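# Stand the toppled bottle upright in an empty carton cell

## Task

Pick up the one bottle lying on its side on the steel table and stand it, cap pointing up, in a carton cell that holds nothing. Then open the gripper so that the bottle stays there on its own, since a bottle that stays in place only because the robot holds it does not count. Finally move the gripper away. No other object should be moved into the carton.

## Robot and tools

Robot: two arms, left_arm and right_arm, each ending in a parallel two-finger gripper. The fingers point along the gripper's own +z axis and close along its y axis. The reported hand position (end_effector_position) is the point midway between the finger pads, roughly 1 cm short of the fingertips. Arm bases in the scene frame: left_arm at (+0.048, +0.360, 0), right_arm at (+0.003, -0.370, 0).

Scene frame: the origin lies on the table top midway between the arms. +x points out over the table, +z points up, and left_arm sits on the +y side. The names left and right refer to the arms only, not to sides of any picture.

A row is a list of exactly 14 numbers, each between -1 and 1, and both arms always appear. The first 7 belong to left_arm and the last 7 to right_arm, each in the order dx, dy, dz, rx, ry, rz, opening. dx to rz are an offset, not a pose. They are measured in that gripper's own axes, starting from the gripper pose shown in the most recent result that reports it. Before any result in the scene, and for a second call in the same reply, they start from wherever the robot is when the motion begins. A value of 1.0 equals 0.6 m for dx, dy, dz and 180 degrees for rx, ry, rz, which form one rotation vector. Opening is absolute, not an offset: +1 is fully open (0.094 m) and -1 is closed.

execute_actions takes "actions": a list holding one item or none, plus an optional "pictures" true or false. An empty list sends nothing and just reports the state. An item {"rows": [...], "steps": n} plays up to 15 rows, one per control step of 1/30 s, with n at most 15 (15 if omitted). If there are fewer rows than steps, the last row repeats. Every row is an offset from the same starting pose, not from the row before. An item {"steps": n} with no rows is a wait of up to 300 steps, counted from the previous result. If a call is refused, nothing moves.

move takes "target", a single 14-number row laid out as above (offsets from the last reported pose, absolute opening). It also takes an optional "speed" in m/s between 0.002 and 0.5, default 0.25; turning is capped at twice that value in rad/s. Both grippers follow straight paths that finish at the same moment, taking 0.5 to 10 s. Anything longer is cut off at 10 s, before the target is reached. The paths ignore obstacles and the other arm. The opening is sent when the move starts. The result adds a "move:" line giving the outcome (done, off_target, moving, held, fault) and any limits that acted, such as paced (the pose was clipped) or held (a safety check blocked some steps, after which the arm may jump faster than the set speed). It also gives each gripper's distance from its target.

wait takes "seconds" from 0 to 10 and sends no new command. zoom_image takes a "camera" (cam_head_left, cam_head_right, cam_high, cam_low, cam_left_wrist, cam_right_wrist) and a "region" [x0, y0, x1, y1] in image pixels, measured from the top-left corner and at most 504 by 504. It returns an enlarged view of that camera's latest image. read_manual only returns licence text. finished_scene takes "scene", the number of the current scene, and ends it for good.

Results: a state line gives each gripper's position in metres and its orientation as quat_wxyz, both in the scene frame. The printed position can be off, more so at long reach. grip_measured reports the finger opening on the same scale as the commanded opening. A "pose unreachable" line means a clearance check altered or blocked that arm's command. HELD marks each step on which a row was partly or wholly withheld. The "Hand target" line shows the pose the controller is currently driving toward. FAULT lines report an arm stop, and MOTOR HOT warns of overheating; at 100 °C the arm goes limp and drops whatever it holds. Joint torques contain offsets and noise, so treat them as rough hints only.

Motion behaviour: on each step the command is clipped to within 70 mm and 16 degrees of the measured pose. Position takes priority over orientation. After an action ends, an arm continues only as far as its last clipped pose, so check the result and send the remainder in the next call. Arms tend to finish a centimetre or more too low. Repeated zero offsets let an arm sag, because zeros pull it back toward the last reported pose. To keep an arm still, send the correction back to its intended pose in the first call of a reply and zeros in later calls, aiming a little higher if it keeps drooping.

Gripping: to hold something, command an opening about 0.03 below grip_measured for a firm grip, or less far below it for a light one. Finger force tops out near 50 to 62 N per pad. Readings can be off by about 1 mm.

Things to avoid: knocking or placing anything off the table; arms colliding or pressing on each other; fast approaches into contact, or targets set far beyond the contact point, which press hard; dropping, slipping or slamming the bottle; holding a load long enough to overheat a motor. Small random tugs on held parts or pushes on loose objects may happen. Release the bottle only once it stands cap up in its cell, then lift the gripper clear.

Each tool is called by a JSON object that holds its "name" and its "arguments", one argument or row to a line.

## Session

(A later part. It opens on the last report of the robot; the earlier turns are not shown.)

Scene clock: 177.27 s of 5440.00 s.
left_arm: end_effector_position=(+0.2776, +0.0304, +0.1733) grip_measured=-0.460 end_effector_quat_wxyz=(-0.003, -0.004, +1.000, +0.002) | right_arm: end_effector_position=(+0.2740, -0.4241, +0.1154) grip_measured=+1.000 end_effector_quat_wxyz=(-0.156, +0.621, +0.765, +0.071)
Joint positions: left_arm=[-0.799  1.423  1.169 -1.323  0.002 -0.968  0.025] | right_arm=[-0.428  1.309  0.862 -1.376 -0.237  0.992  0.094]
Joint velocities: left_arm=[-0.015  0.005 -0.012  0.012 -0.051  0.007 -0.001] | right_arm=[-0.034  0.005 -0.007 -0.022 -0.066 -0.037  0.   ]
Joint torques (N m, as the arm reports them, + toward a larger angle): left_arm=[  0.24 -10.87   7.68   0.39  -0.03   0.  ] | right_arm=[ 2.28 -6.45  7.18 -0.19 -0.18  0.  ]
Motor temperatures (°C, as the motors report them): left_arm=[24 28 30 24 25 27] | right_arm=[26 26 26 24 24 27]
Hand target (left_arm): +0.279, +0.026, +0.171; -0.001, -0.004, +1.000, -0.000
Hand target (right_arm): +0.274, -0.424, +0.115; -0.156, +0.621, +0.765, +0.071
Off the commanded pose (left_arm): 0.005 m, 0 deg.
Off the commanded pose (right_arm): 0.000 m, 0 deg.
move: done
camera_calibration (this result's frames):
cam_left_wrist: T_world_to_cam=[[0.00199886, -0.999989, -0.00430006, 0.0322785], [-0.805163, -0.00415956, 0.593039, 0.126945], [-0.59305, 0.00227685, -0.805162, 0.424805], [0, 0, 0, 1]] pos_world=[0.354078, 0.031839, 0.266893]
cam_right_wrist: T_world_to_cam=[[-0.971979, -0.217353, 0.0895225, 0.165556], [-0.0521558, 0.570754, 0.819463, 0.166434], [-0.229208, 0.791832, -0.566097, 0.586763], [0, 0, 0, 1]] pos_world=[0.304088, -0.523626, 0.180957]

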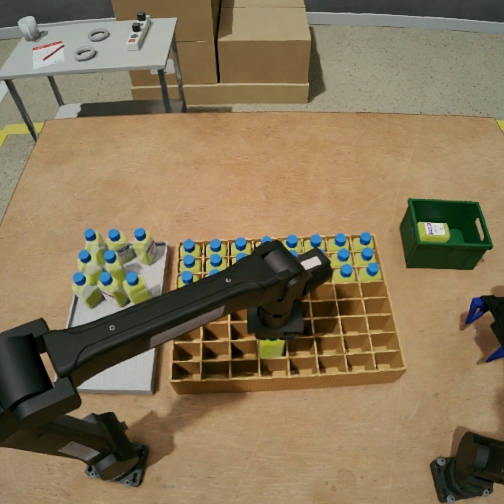

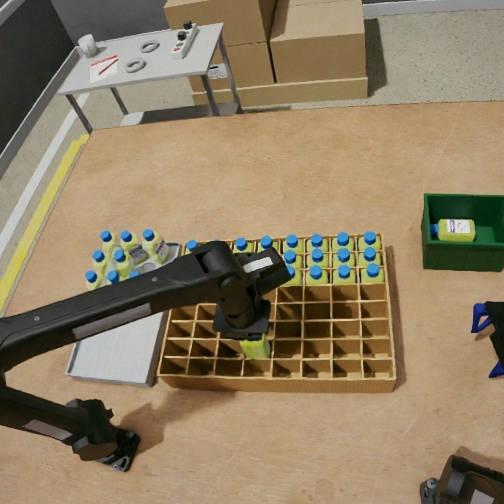

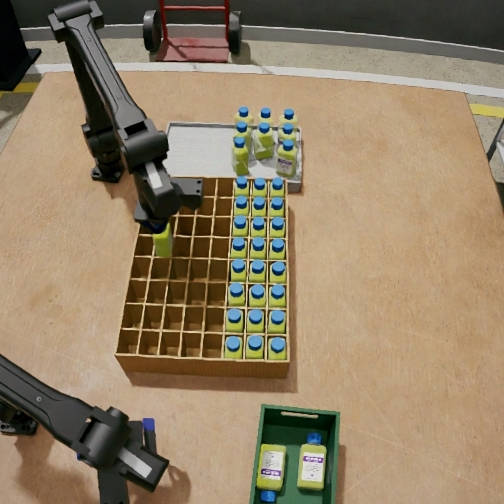

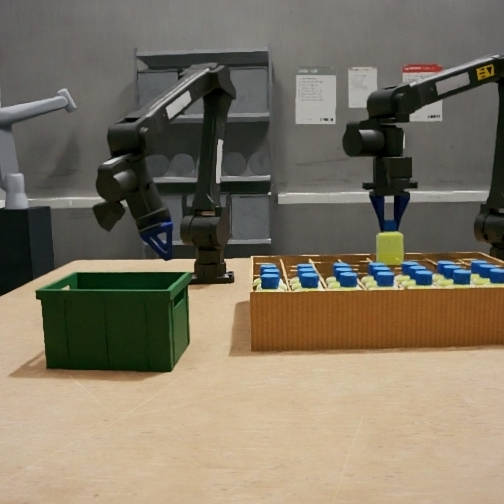

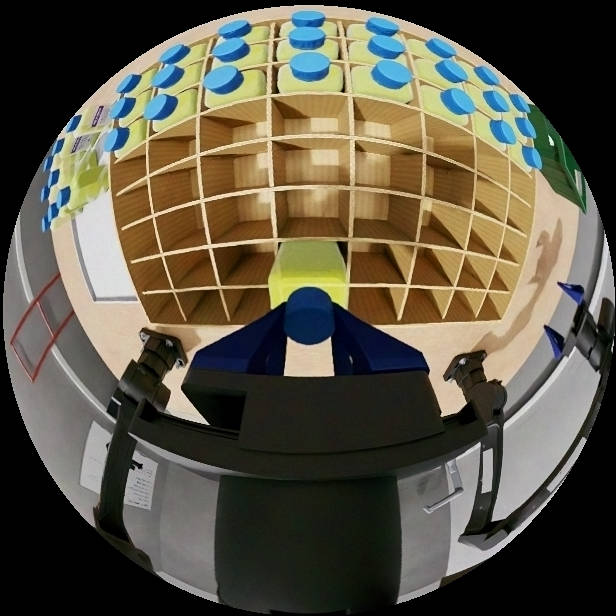

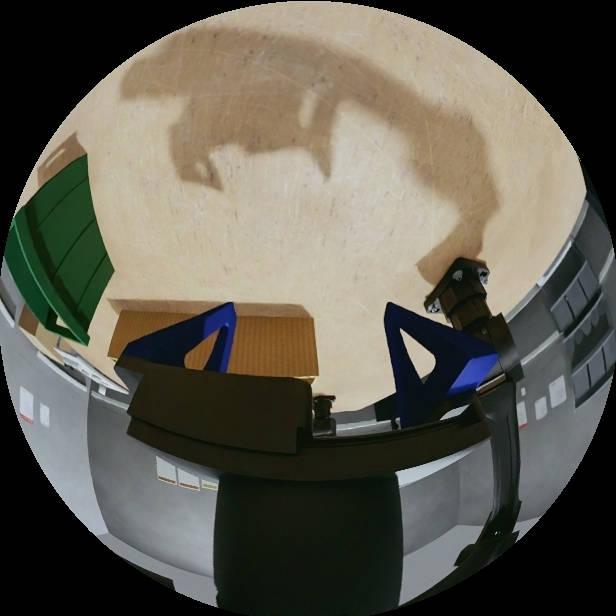

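{"name": "move", "arguments": {
  "target": [-0.003,-0.012,0.085,0,0,0,-0.5,0,0,0,0,0,0,1],
  "speed": 0.05
}}

Scene clock: 180.37 s of 5440.00 s.
left_arm: end_effector_position=(+0.2791, +0.0283, +0.1242) grip_measured=-0.460 end_effector_quat_wxyz=(-0.005, -0.004, +1.000, +0.006) | right_arm: end_effector_position=(+0.2740, -0.4241, +0.1154) grip_measured=+1.000 end_effector_quat_wxyz=(-0.156, +0.621, +0.765, +0.071)
Joint positions: left_arm=[-0.799  1.477  1.091 -1.2    0.002 -0.968  0.025] | right_arm=[-0.428  1.309  0.862 -1.376 -0.237  0.992  0.094]
Joint velocities: left_arm=[-0.015 -0.005  0.017  0.002  0.022 -0.007 -0.002] | right_arm=[-0.015  0.005 -0.007  0.012  0.022  0.022  0.   ]
Joint torques (N m, as the arm reports them, + toward a larger angle): left_arm=[  0.42 -11.62   7.35   0.32  -0.05  -0.01] | right_arm=[ 2.29 -6.54  7.26 -0.16 -0.15  0.01]
Motor temperatures (°C, as the motors report them): left_arm=[24 28 30 24 25 27] | right_arm=[26 26 26 24 24 27]
Hand target (left_arm): +0.279, +0.023, +0.122; -0.003, -0.004, +1.000, +0.002
Hand target (right_arm): +0.274, -0.424, +0.115; -0.156, +0.621, +0.765, +0.071
Off the commanded pose (left_arm): 0.005 m, 1 deg.
Off the commanded pose (right_arm): 0.000 m, 0 deg.
move: done
camera_calibration (this result's frames):
cam_left_wrist: T_world_to_cam=[[0.00195396, -0.999925, -0.0121249, 0.0309435], [-0.801909, -0.00881074, 0.597381, 0.155937], [-0.597443, 0.0085558, -0.801866, 0.38677], [0, 0, 0, 1]] pos_world=[0.35606, 0.0290059, 0.217358]
cam_right_wrist: T_world_to_cam=[[-0.971979, -0.217353, 0.0895225, 0.165556], [-0.0521558, 0.570754, 0.819463, 0.166434], [-0.229208, 0.791832, -0.566097, 0.586763], [0, 0, 0, 1]] pos_world=[0.304088, -0.523626, 0.180957]

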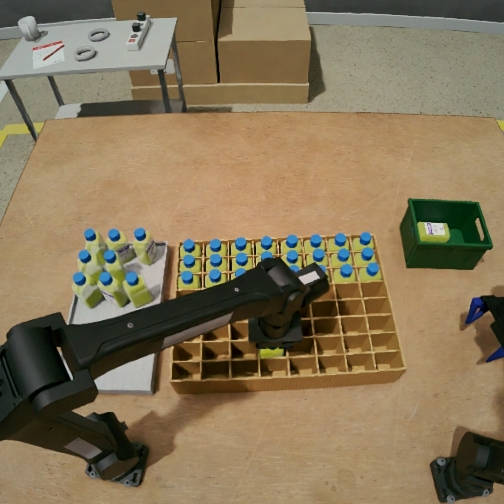

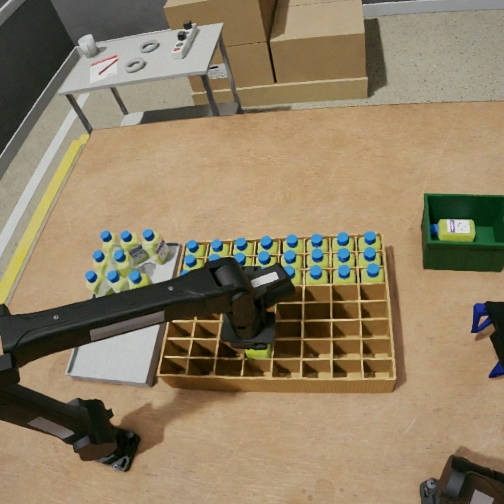

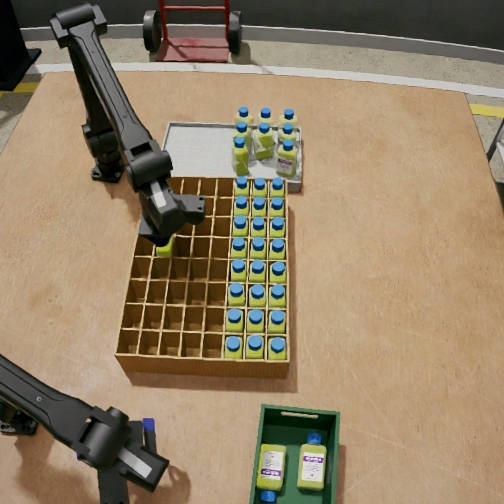

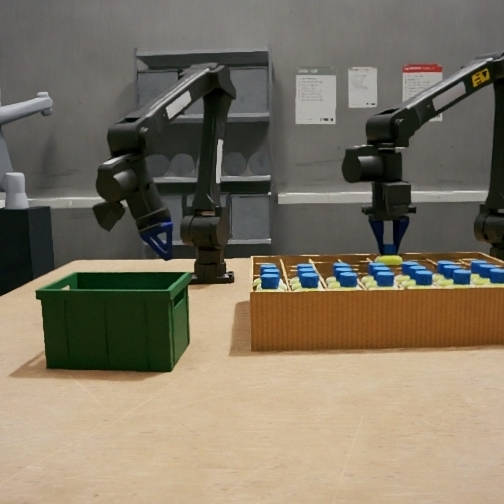

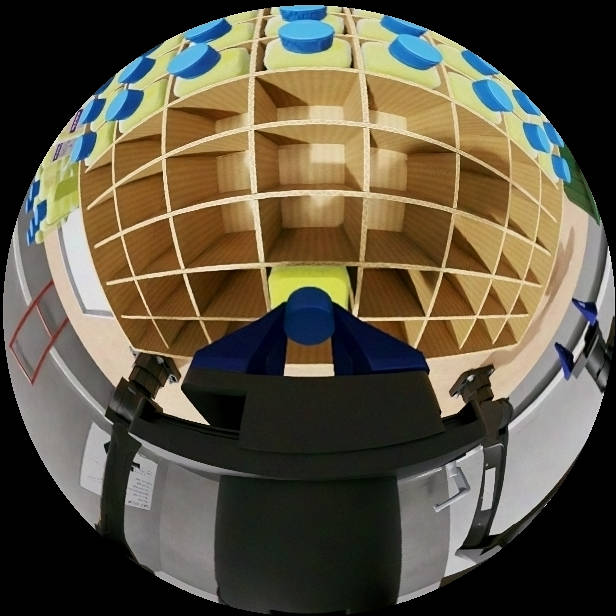

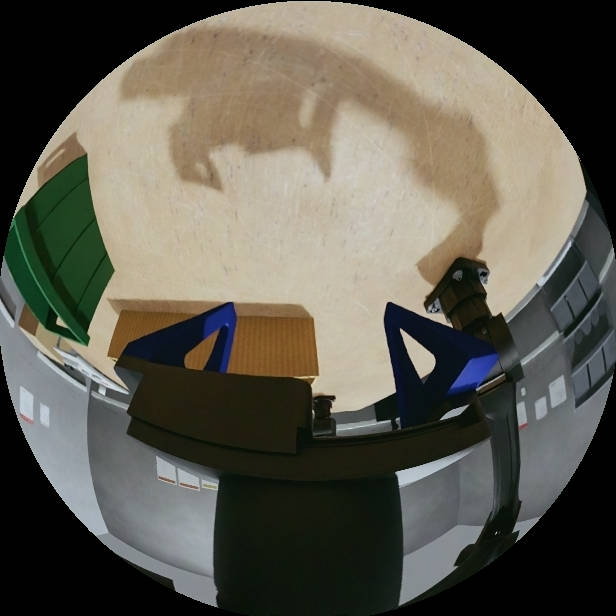

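{"name": "move", "arguments": {
  "target": [0,0,0.02,0,0,0,-0.5,0,0,0,0,0,0,1],
  "speed": 0.03
}}

{"name": "move", "arguments": {
  "target": [0,0,0,0,0,0,0.2,0,0,0,0,0,0,1]
}}

{"name": "move", "arguments": {
  "target": [0,0,-0.22,0,0,0,1,0,0,0,0,0,0,1]
}}

Scene clock: 183.47 s of 5440.00 s.
left_arm: end_effector_position=(+0.2784, +0.0292, +0.1177) grip_measured=-0.460 end_effector_quat_wxyz=(-0.004, -0.004, +1.000, +0.003) | right_arm: end_effector_position=(+0.2740, -0.4241, +0.1154) grip_measured=+1.000 end_effector_quat_wxyz=(-0.156, +0.621, +0.765, +0.071)
Joint positions: left_arm=[-0.799  1.477  1.073 -1.176  0.002 -0.968  0.025] | right_arm=[-0.428  1.309  0.862 -1.376 -0.237  0.992  0.094]
Joint velocities: left_arm=[-0.015 -0.005 -0.022  0.002 -0.022 -0.007 -0.001] | right_arm=[-0.005  0.005  0.002 -0.017 -0.066 -0.022  0.   ]
Joint torques (N m, as the arm reports them, + toward a larger angle): left_arm=[  0.69 -11.59   6.86   0.3   -0.05   0.04] | right_arm=[ 2.43 -6.57  7.14 -0.28 -0.15 -0.01]
Motor temperatures (°C, as the motors report them): left_arm=[24 28 30 24 25 27] | right_arm=[26 26 26 24 24 27]
Hand target (left_arm): +0.279, +0.028, +0.112; -0.005, -0.004, +1.000, +0.006
Hand target (right_arm): +0.274, -0.424, +0.115; -0.156, +0.621, +0.765, +0.071
Off the commanded pose (left_arm): 0.006 m, 0 deg.
Off the commanded pose (right_arm): 0.000 m, 0 deg.
move: done
camera_calibration (this result's frames):
cam_left_wrist: T_world_to_cam=[[0.00198914, -0.999975, -0.00680409, 0.0311319], [-0.804124, -0.00564424, 0.594434, 0.16018], [-0.594458, 0.00428891, -0.804115, 0.380751], [0, 0, 0, 1]] pos_world=[0.355083, 0.0304022, 0.211163]
cam_right_wrist: T_world_to_cam=[[-0.971979, -0.217353, 0.0895225, 0.165556], [-0.0521558, 0.570754, 0.819463, 0.166434], [-0.229208, 0.791832, -0.566097, 0.586763], [0, 0, 0, 1]] pos_world=[0.304088, -0.523626, 0.180957]

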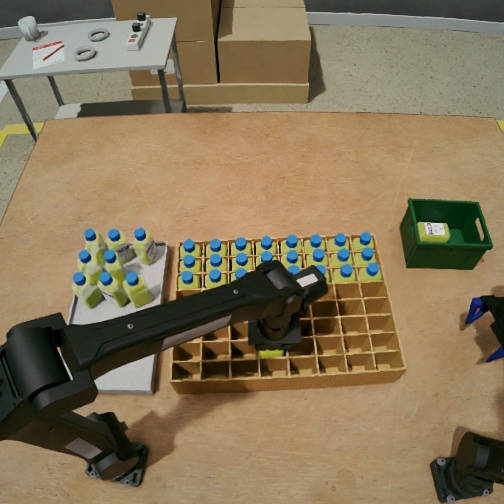

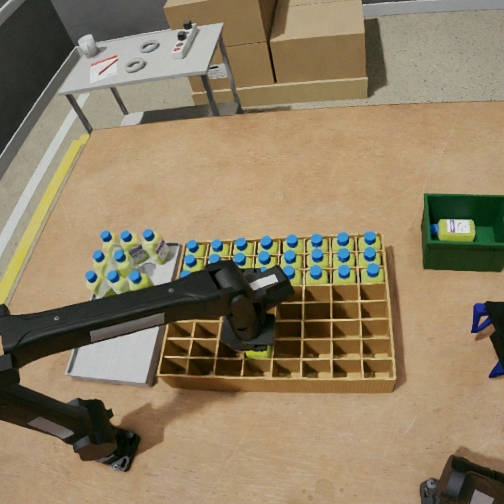

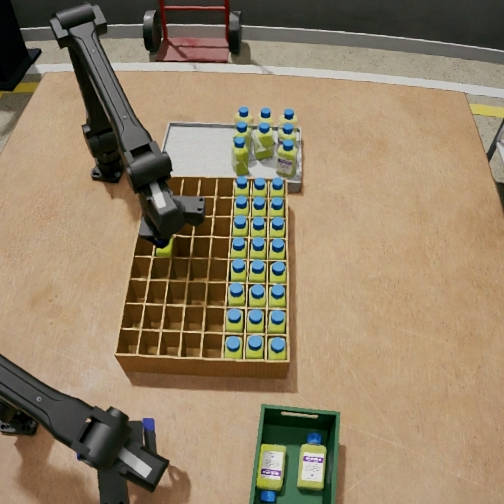

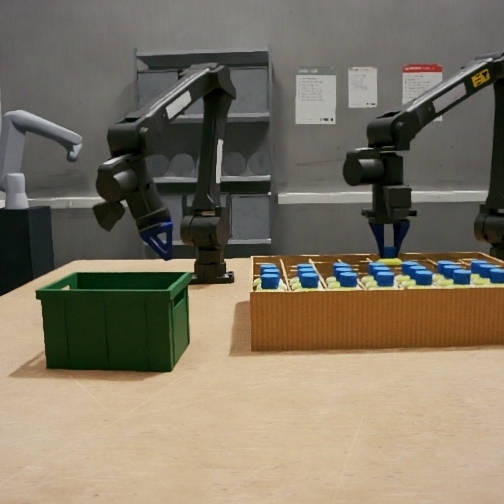

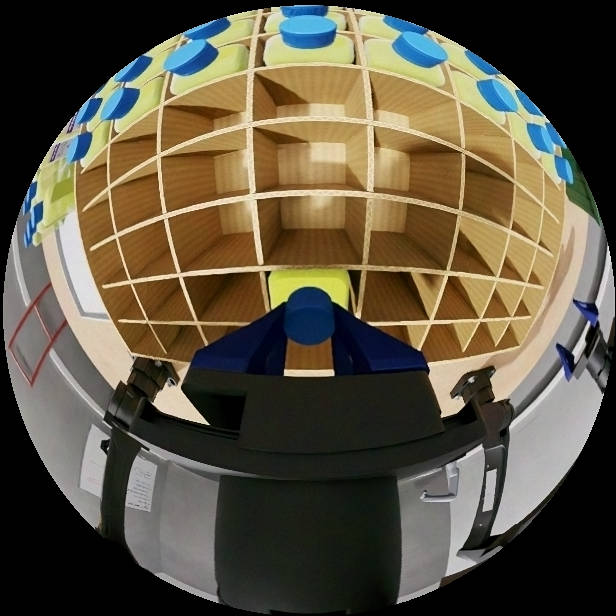

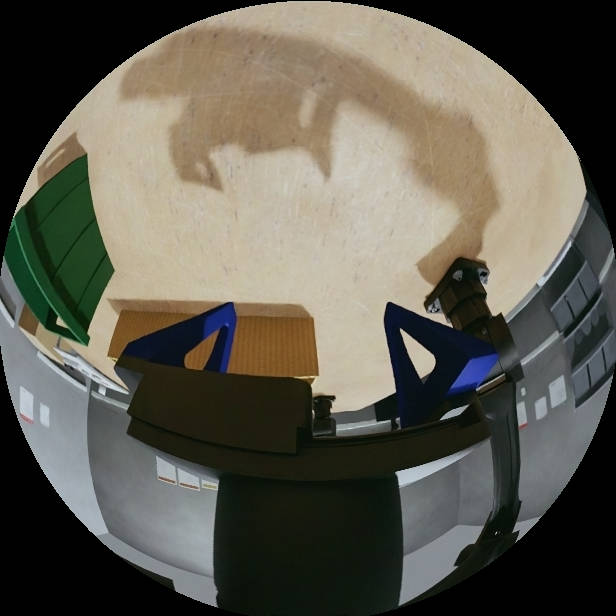

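Scene clock: 183.97 s of 5440.00 s.
left_arm: end_effector_position=(+0.2784, +0.0292, +0.1177) grip_measured=+0.198 end_effector_quat_wxyz=(-0.004, -0.004, +1.000, +0.003) | right_arm: end_effector_position=(+0.2740, -0.4241, +0.1154) grip_measured=+1.000 end_effector_quat_wxyz=(-0.156, +0.621, +0.765, +0.071)
Joint positions: left_arm=[-0.799  1.477  1.073 -1.176  0.002 -0.968  0.056] | right_arm=[-0.428  1.309  0.862 -1.376 -0.237  0.992  0.094]
Joint velocities: left_arm=[-0.005  0.015  0.012 -0.012 -0.022 -0.081 -0.001] | right_arm=[-0.015 -0.024 -0.017 -0.007 -0.007  0.051  0.   ]
Joint torques (N m, as the arm reports them, + toward a larger angle): left_arm=[  0.72 -12.62   6.86  -0.02  -0.03   0.07] | right_arm=[ 2.44 -6.56  7.16 -0.18 -0.16  0.01]
Motor temperatures (°C, as the motors report them): left_arm=[24 28 30 24 25 27] | right_arm=[26 26 26 24 24 27]
Hand target (left_arm): +0.278, +0.029, +0.118; -0.004, -0.004, +1.000, +0.003
Hand target (right_arm): +0.274, -0.424, +0.115; -0.156, +0.621, +0.765, +0.071
Off the commanded pose (left_arm): 0.000 m, 0 deg.
Off the commanded pose (right_arm): 0.000 m, 0 deg.
move: done
camera_calibration (this result's frames):
cam_left_wrist: T_world_to_cam=[[0.00198914, -0.999975, -0.00680409, 0.0311319], [-0.804124, -0.00564424, 0.594434, 0.16018], [-0.594458, 0.00428891, -0.804115, 0.380751], [0, 0, 0, 1]] pos_world=[0.355083, 0.0304022, 0.211163]
cam_right_wrist: T_world_to_cam=[[-0.971979, -0.217353, 0.0895225, 0.165556], [-0.0521558, 0.570754, 0.819463, 0.166434], [-0.229208, 0.791832, -0.566097, 0.586763], [0, 0, 0, 1]] pos_world=[0.304088, -0.523626, 0.180957]

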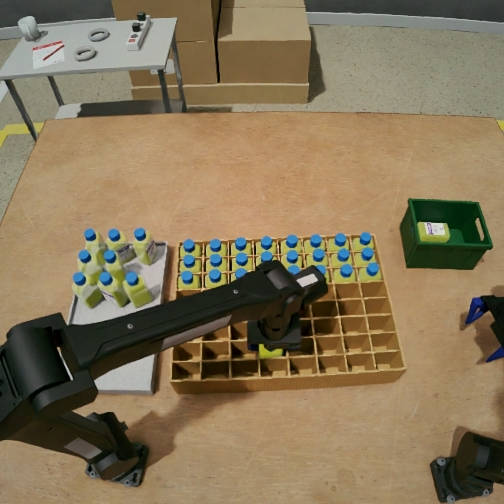

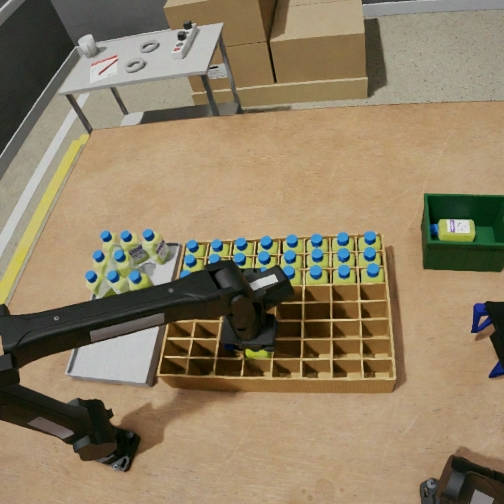

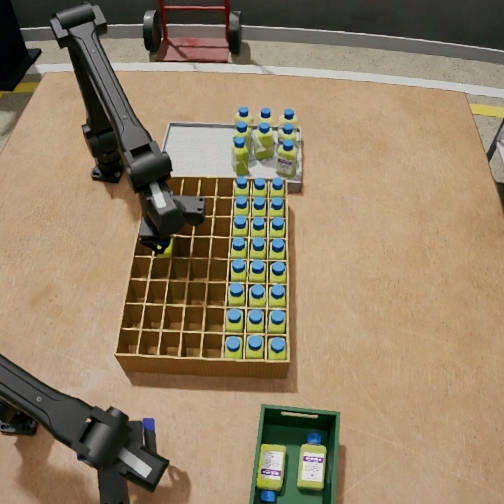

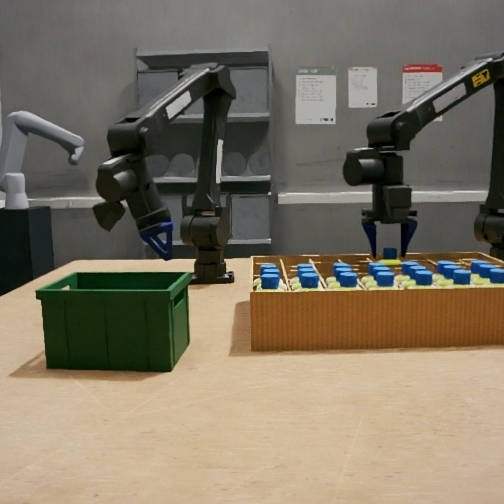

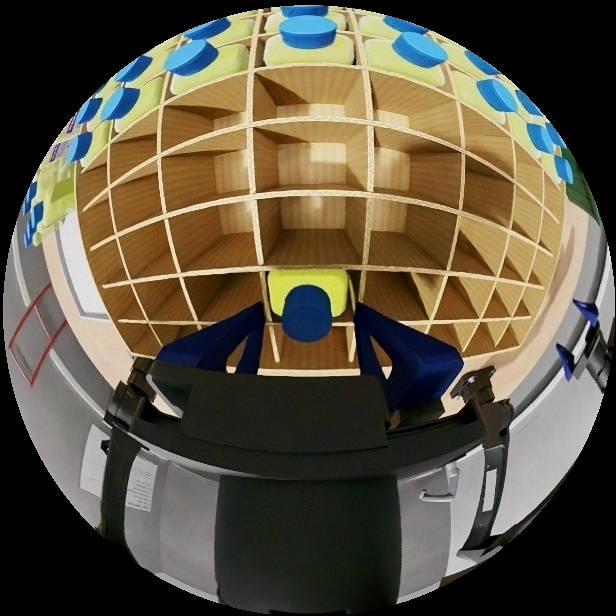

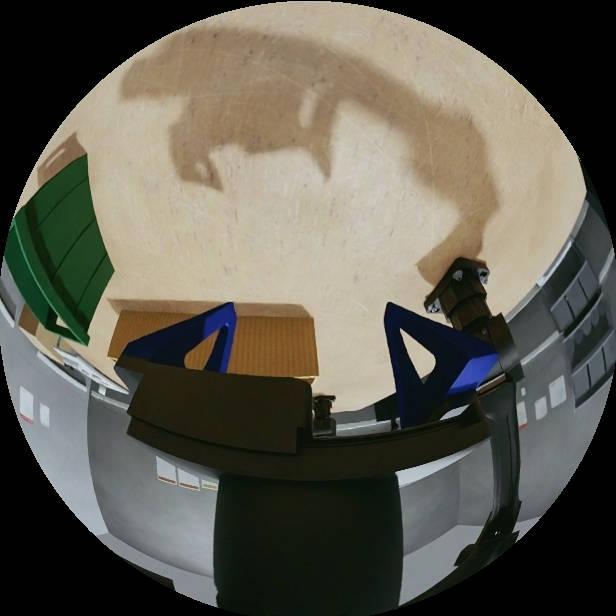

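Scene clock: 184.93 s of 5440.00 s.
left_arm: end_effector_position=(+0.2742, +0.0352, +0.2397) grip_measured=+1.000 end_effector_quat_wxyz=(-0.007, -0.004, +1.000, +0.009) | right_arm: end_effector_position=(+0.2740, -0.4241, +0.1154) grip_measured=+1.000 end_effector_quat_wxyz=(-0.156, +0.621, +0.765, +0.071)
Joint positions: left_arm=[-0.799  1.39   1.312 -1.515  0.002 -0.968  0.094] | right_arm=[-0.428  1.309  0.862 -1.376 -0.237  0.992  0.094]
Joint velocities: left_arm=[-0.005 -0.005  0.002 -0.022  0.022 -0.037  0.   ] | right_arm=[-0.015 -0.005 -0.007  0.007 -0.007  0.037  0.   ]
Joint torques (N m, as the arm reports them, + toward a larger angle): left_arm=[  0.81 -11.41  10.1   -0.45  -0.03   0.09] | right_arm=[ 2.64 -6.45  7.27 -0.25 -0.15  0.  ]
Motor temperatures (°C, as the motors report them): left_arm=[24 28 30 24 25 27] | right_arm=[26 26 26 24 24 27]
Hand target (left_arm): +0.279, +0.031, +0.250; -0.003, -0.004, +1.000, +0.003
Hand target (right_arm): +0.274, -0.424, +0.115; -0.156, +0.621, +0.765, +0.071
Off the commanded pose (left_arm): 0.013 m, 1 deg.
Off the commanded pose (right_arm): 0.000 m, 0 deg.
move: off_target (left_arm)
camera_calibration (this result's frames):
cam_left_wrist: T_world_to_cam=[[0.00189514, -0.999841, -0.0177581, 0.0406305], [-0.799551, -0.0121805, 0.600474, 0.0818386], [-0.600595, 0.0130605, -0.799447, 0.47658], [0, 0, 0, 1]] pos_world=[0.351589, 0.0353964, 0.33258]
cam_right_wrist: T_world_to_cam=[[-0.971979, -0.217353, 0.0895225, 0.165556], [-0.0521558, 0.570754, 0.819463, 0.166434], [-0.229208, 0.791832, -0.566097, 0.586763], [0, 0, 0, 1]] pos_world=[0.304088, -0.523626, 0.180957]

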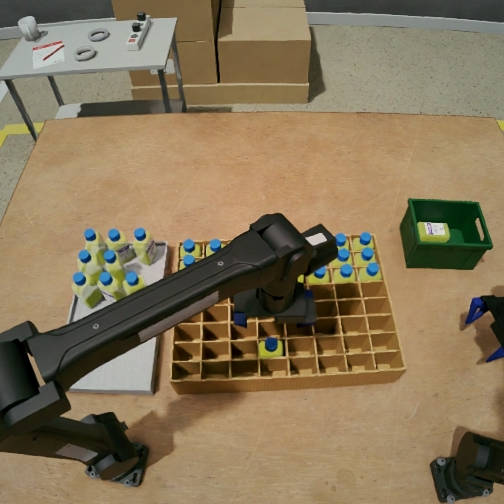

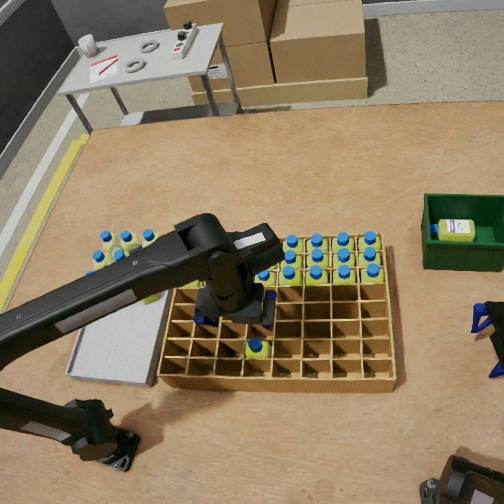

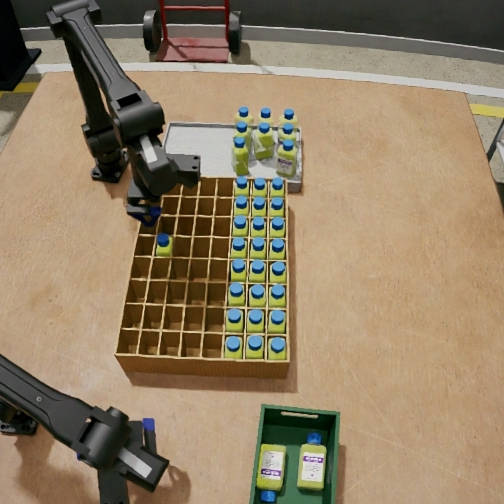

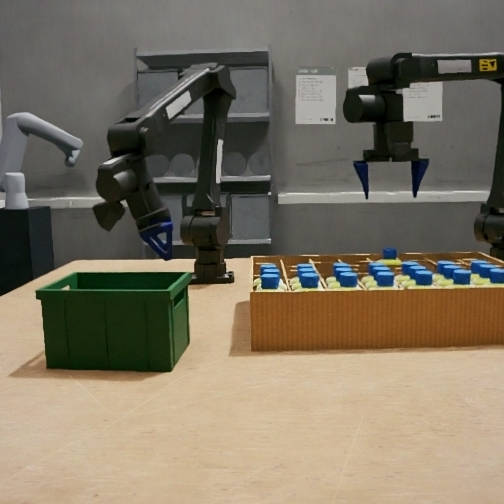

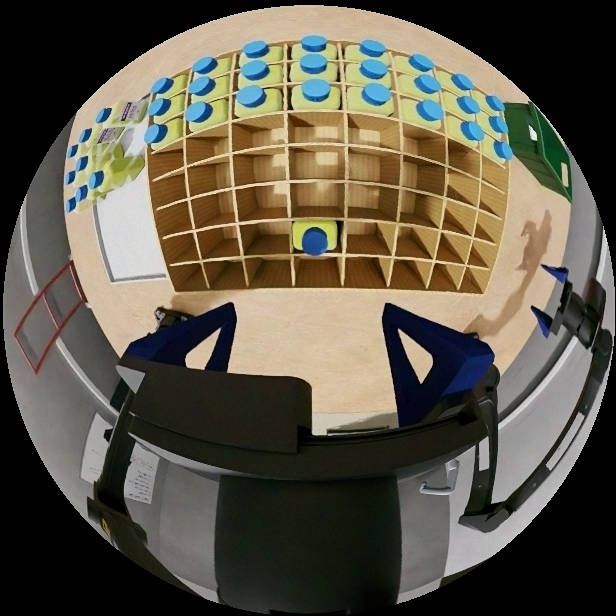

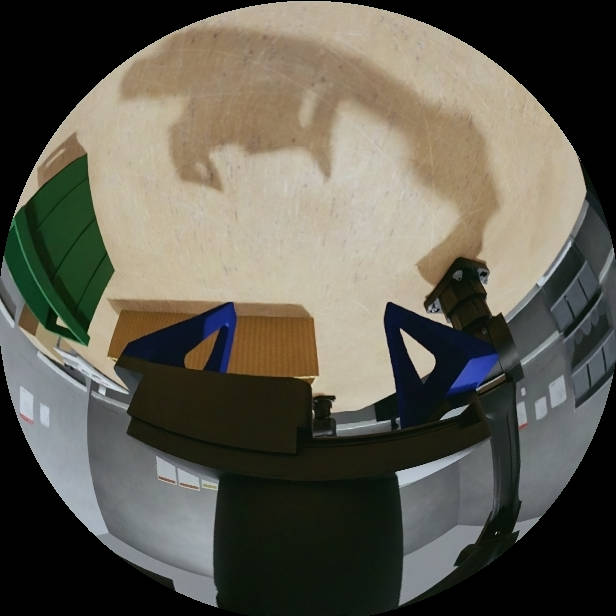

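{"name": "finished_scene", "arguments": {
  "scene": 1
}}

The scene is finished: the task was done.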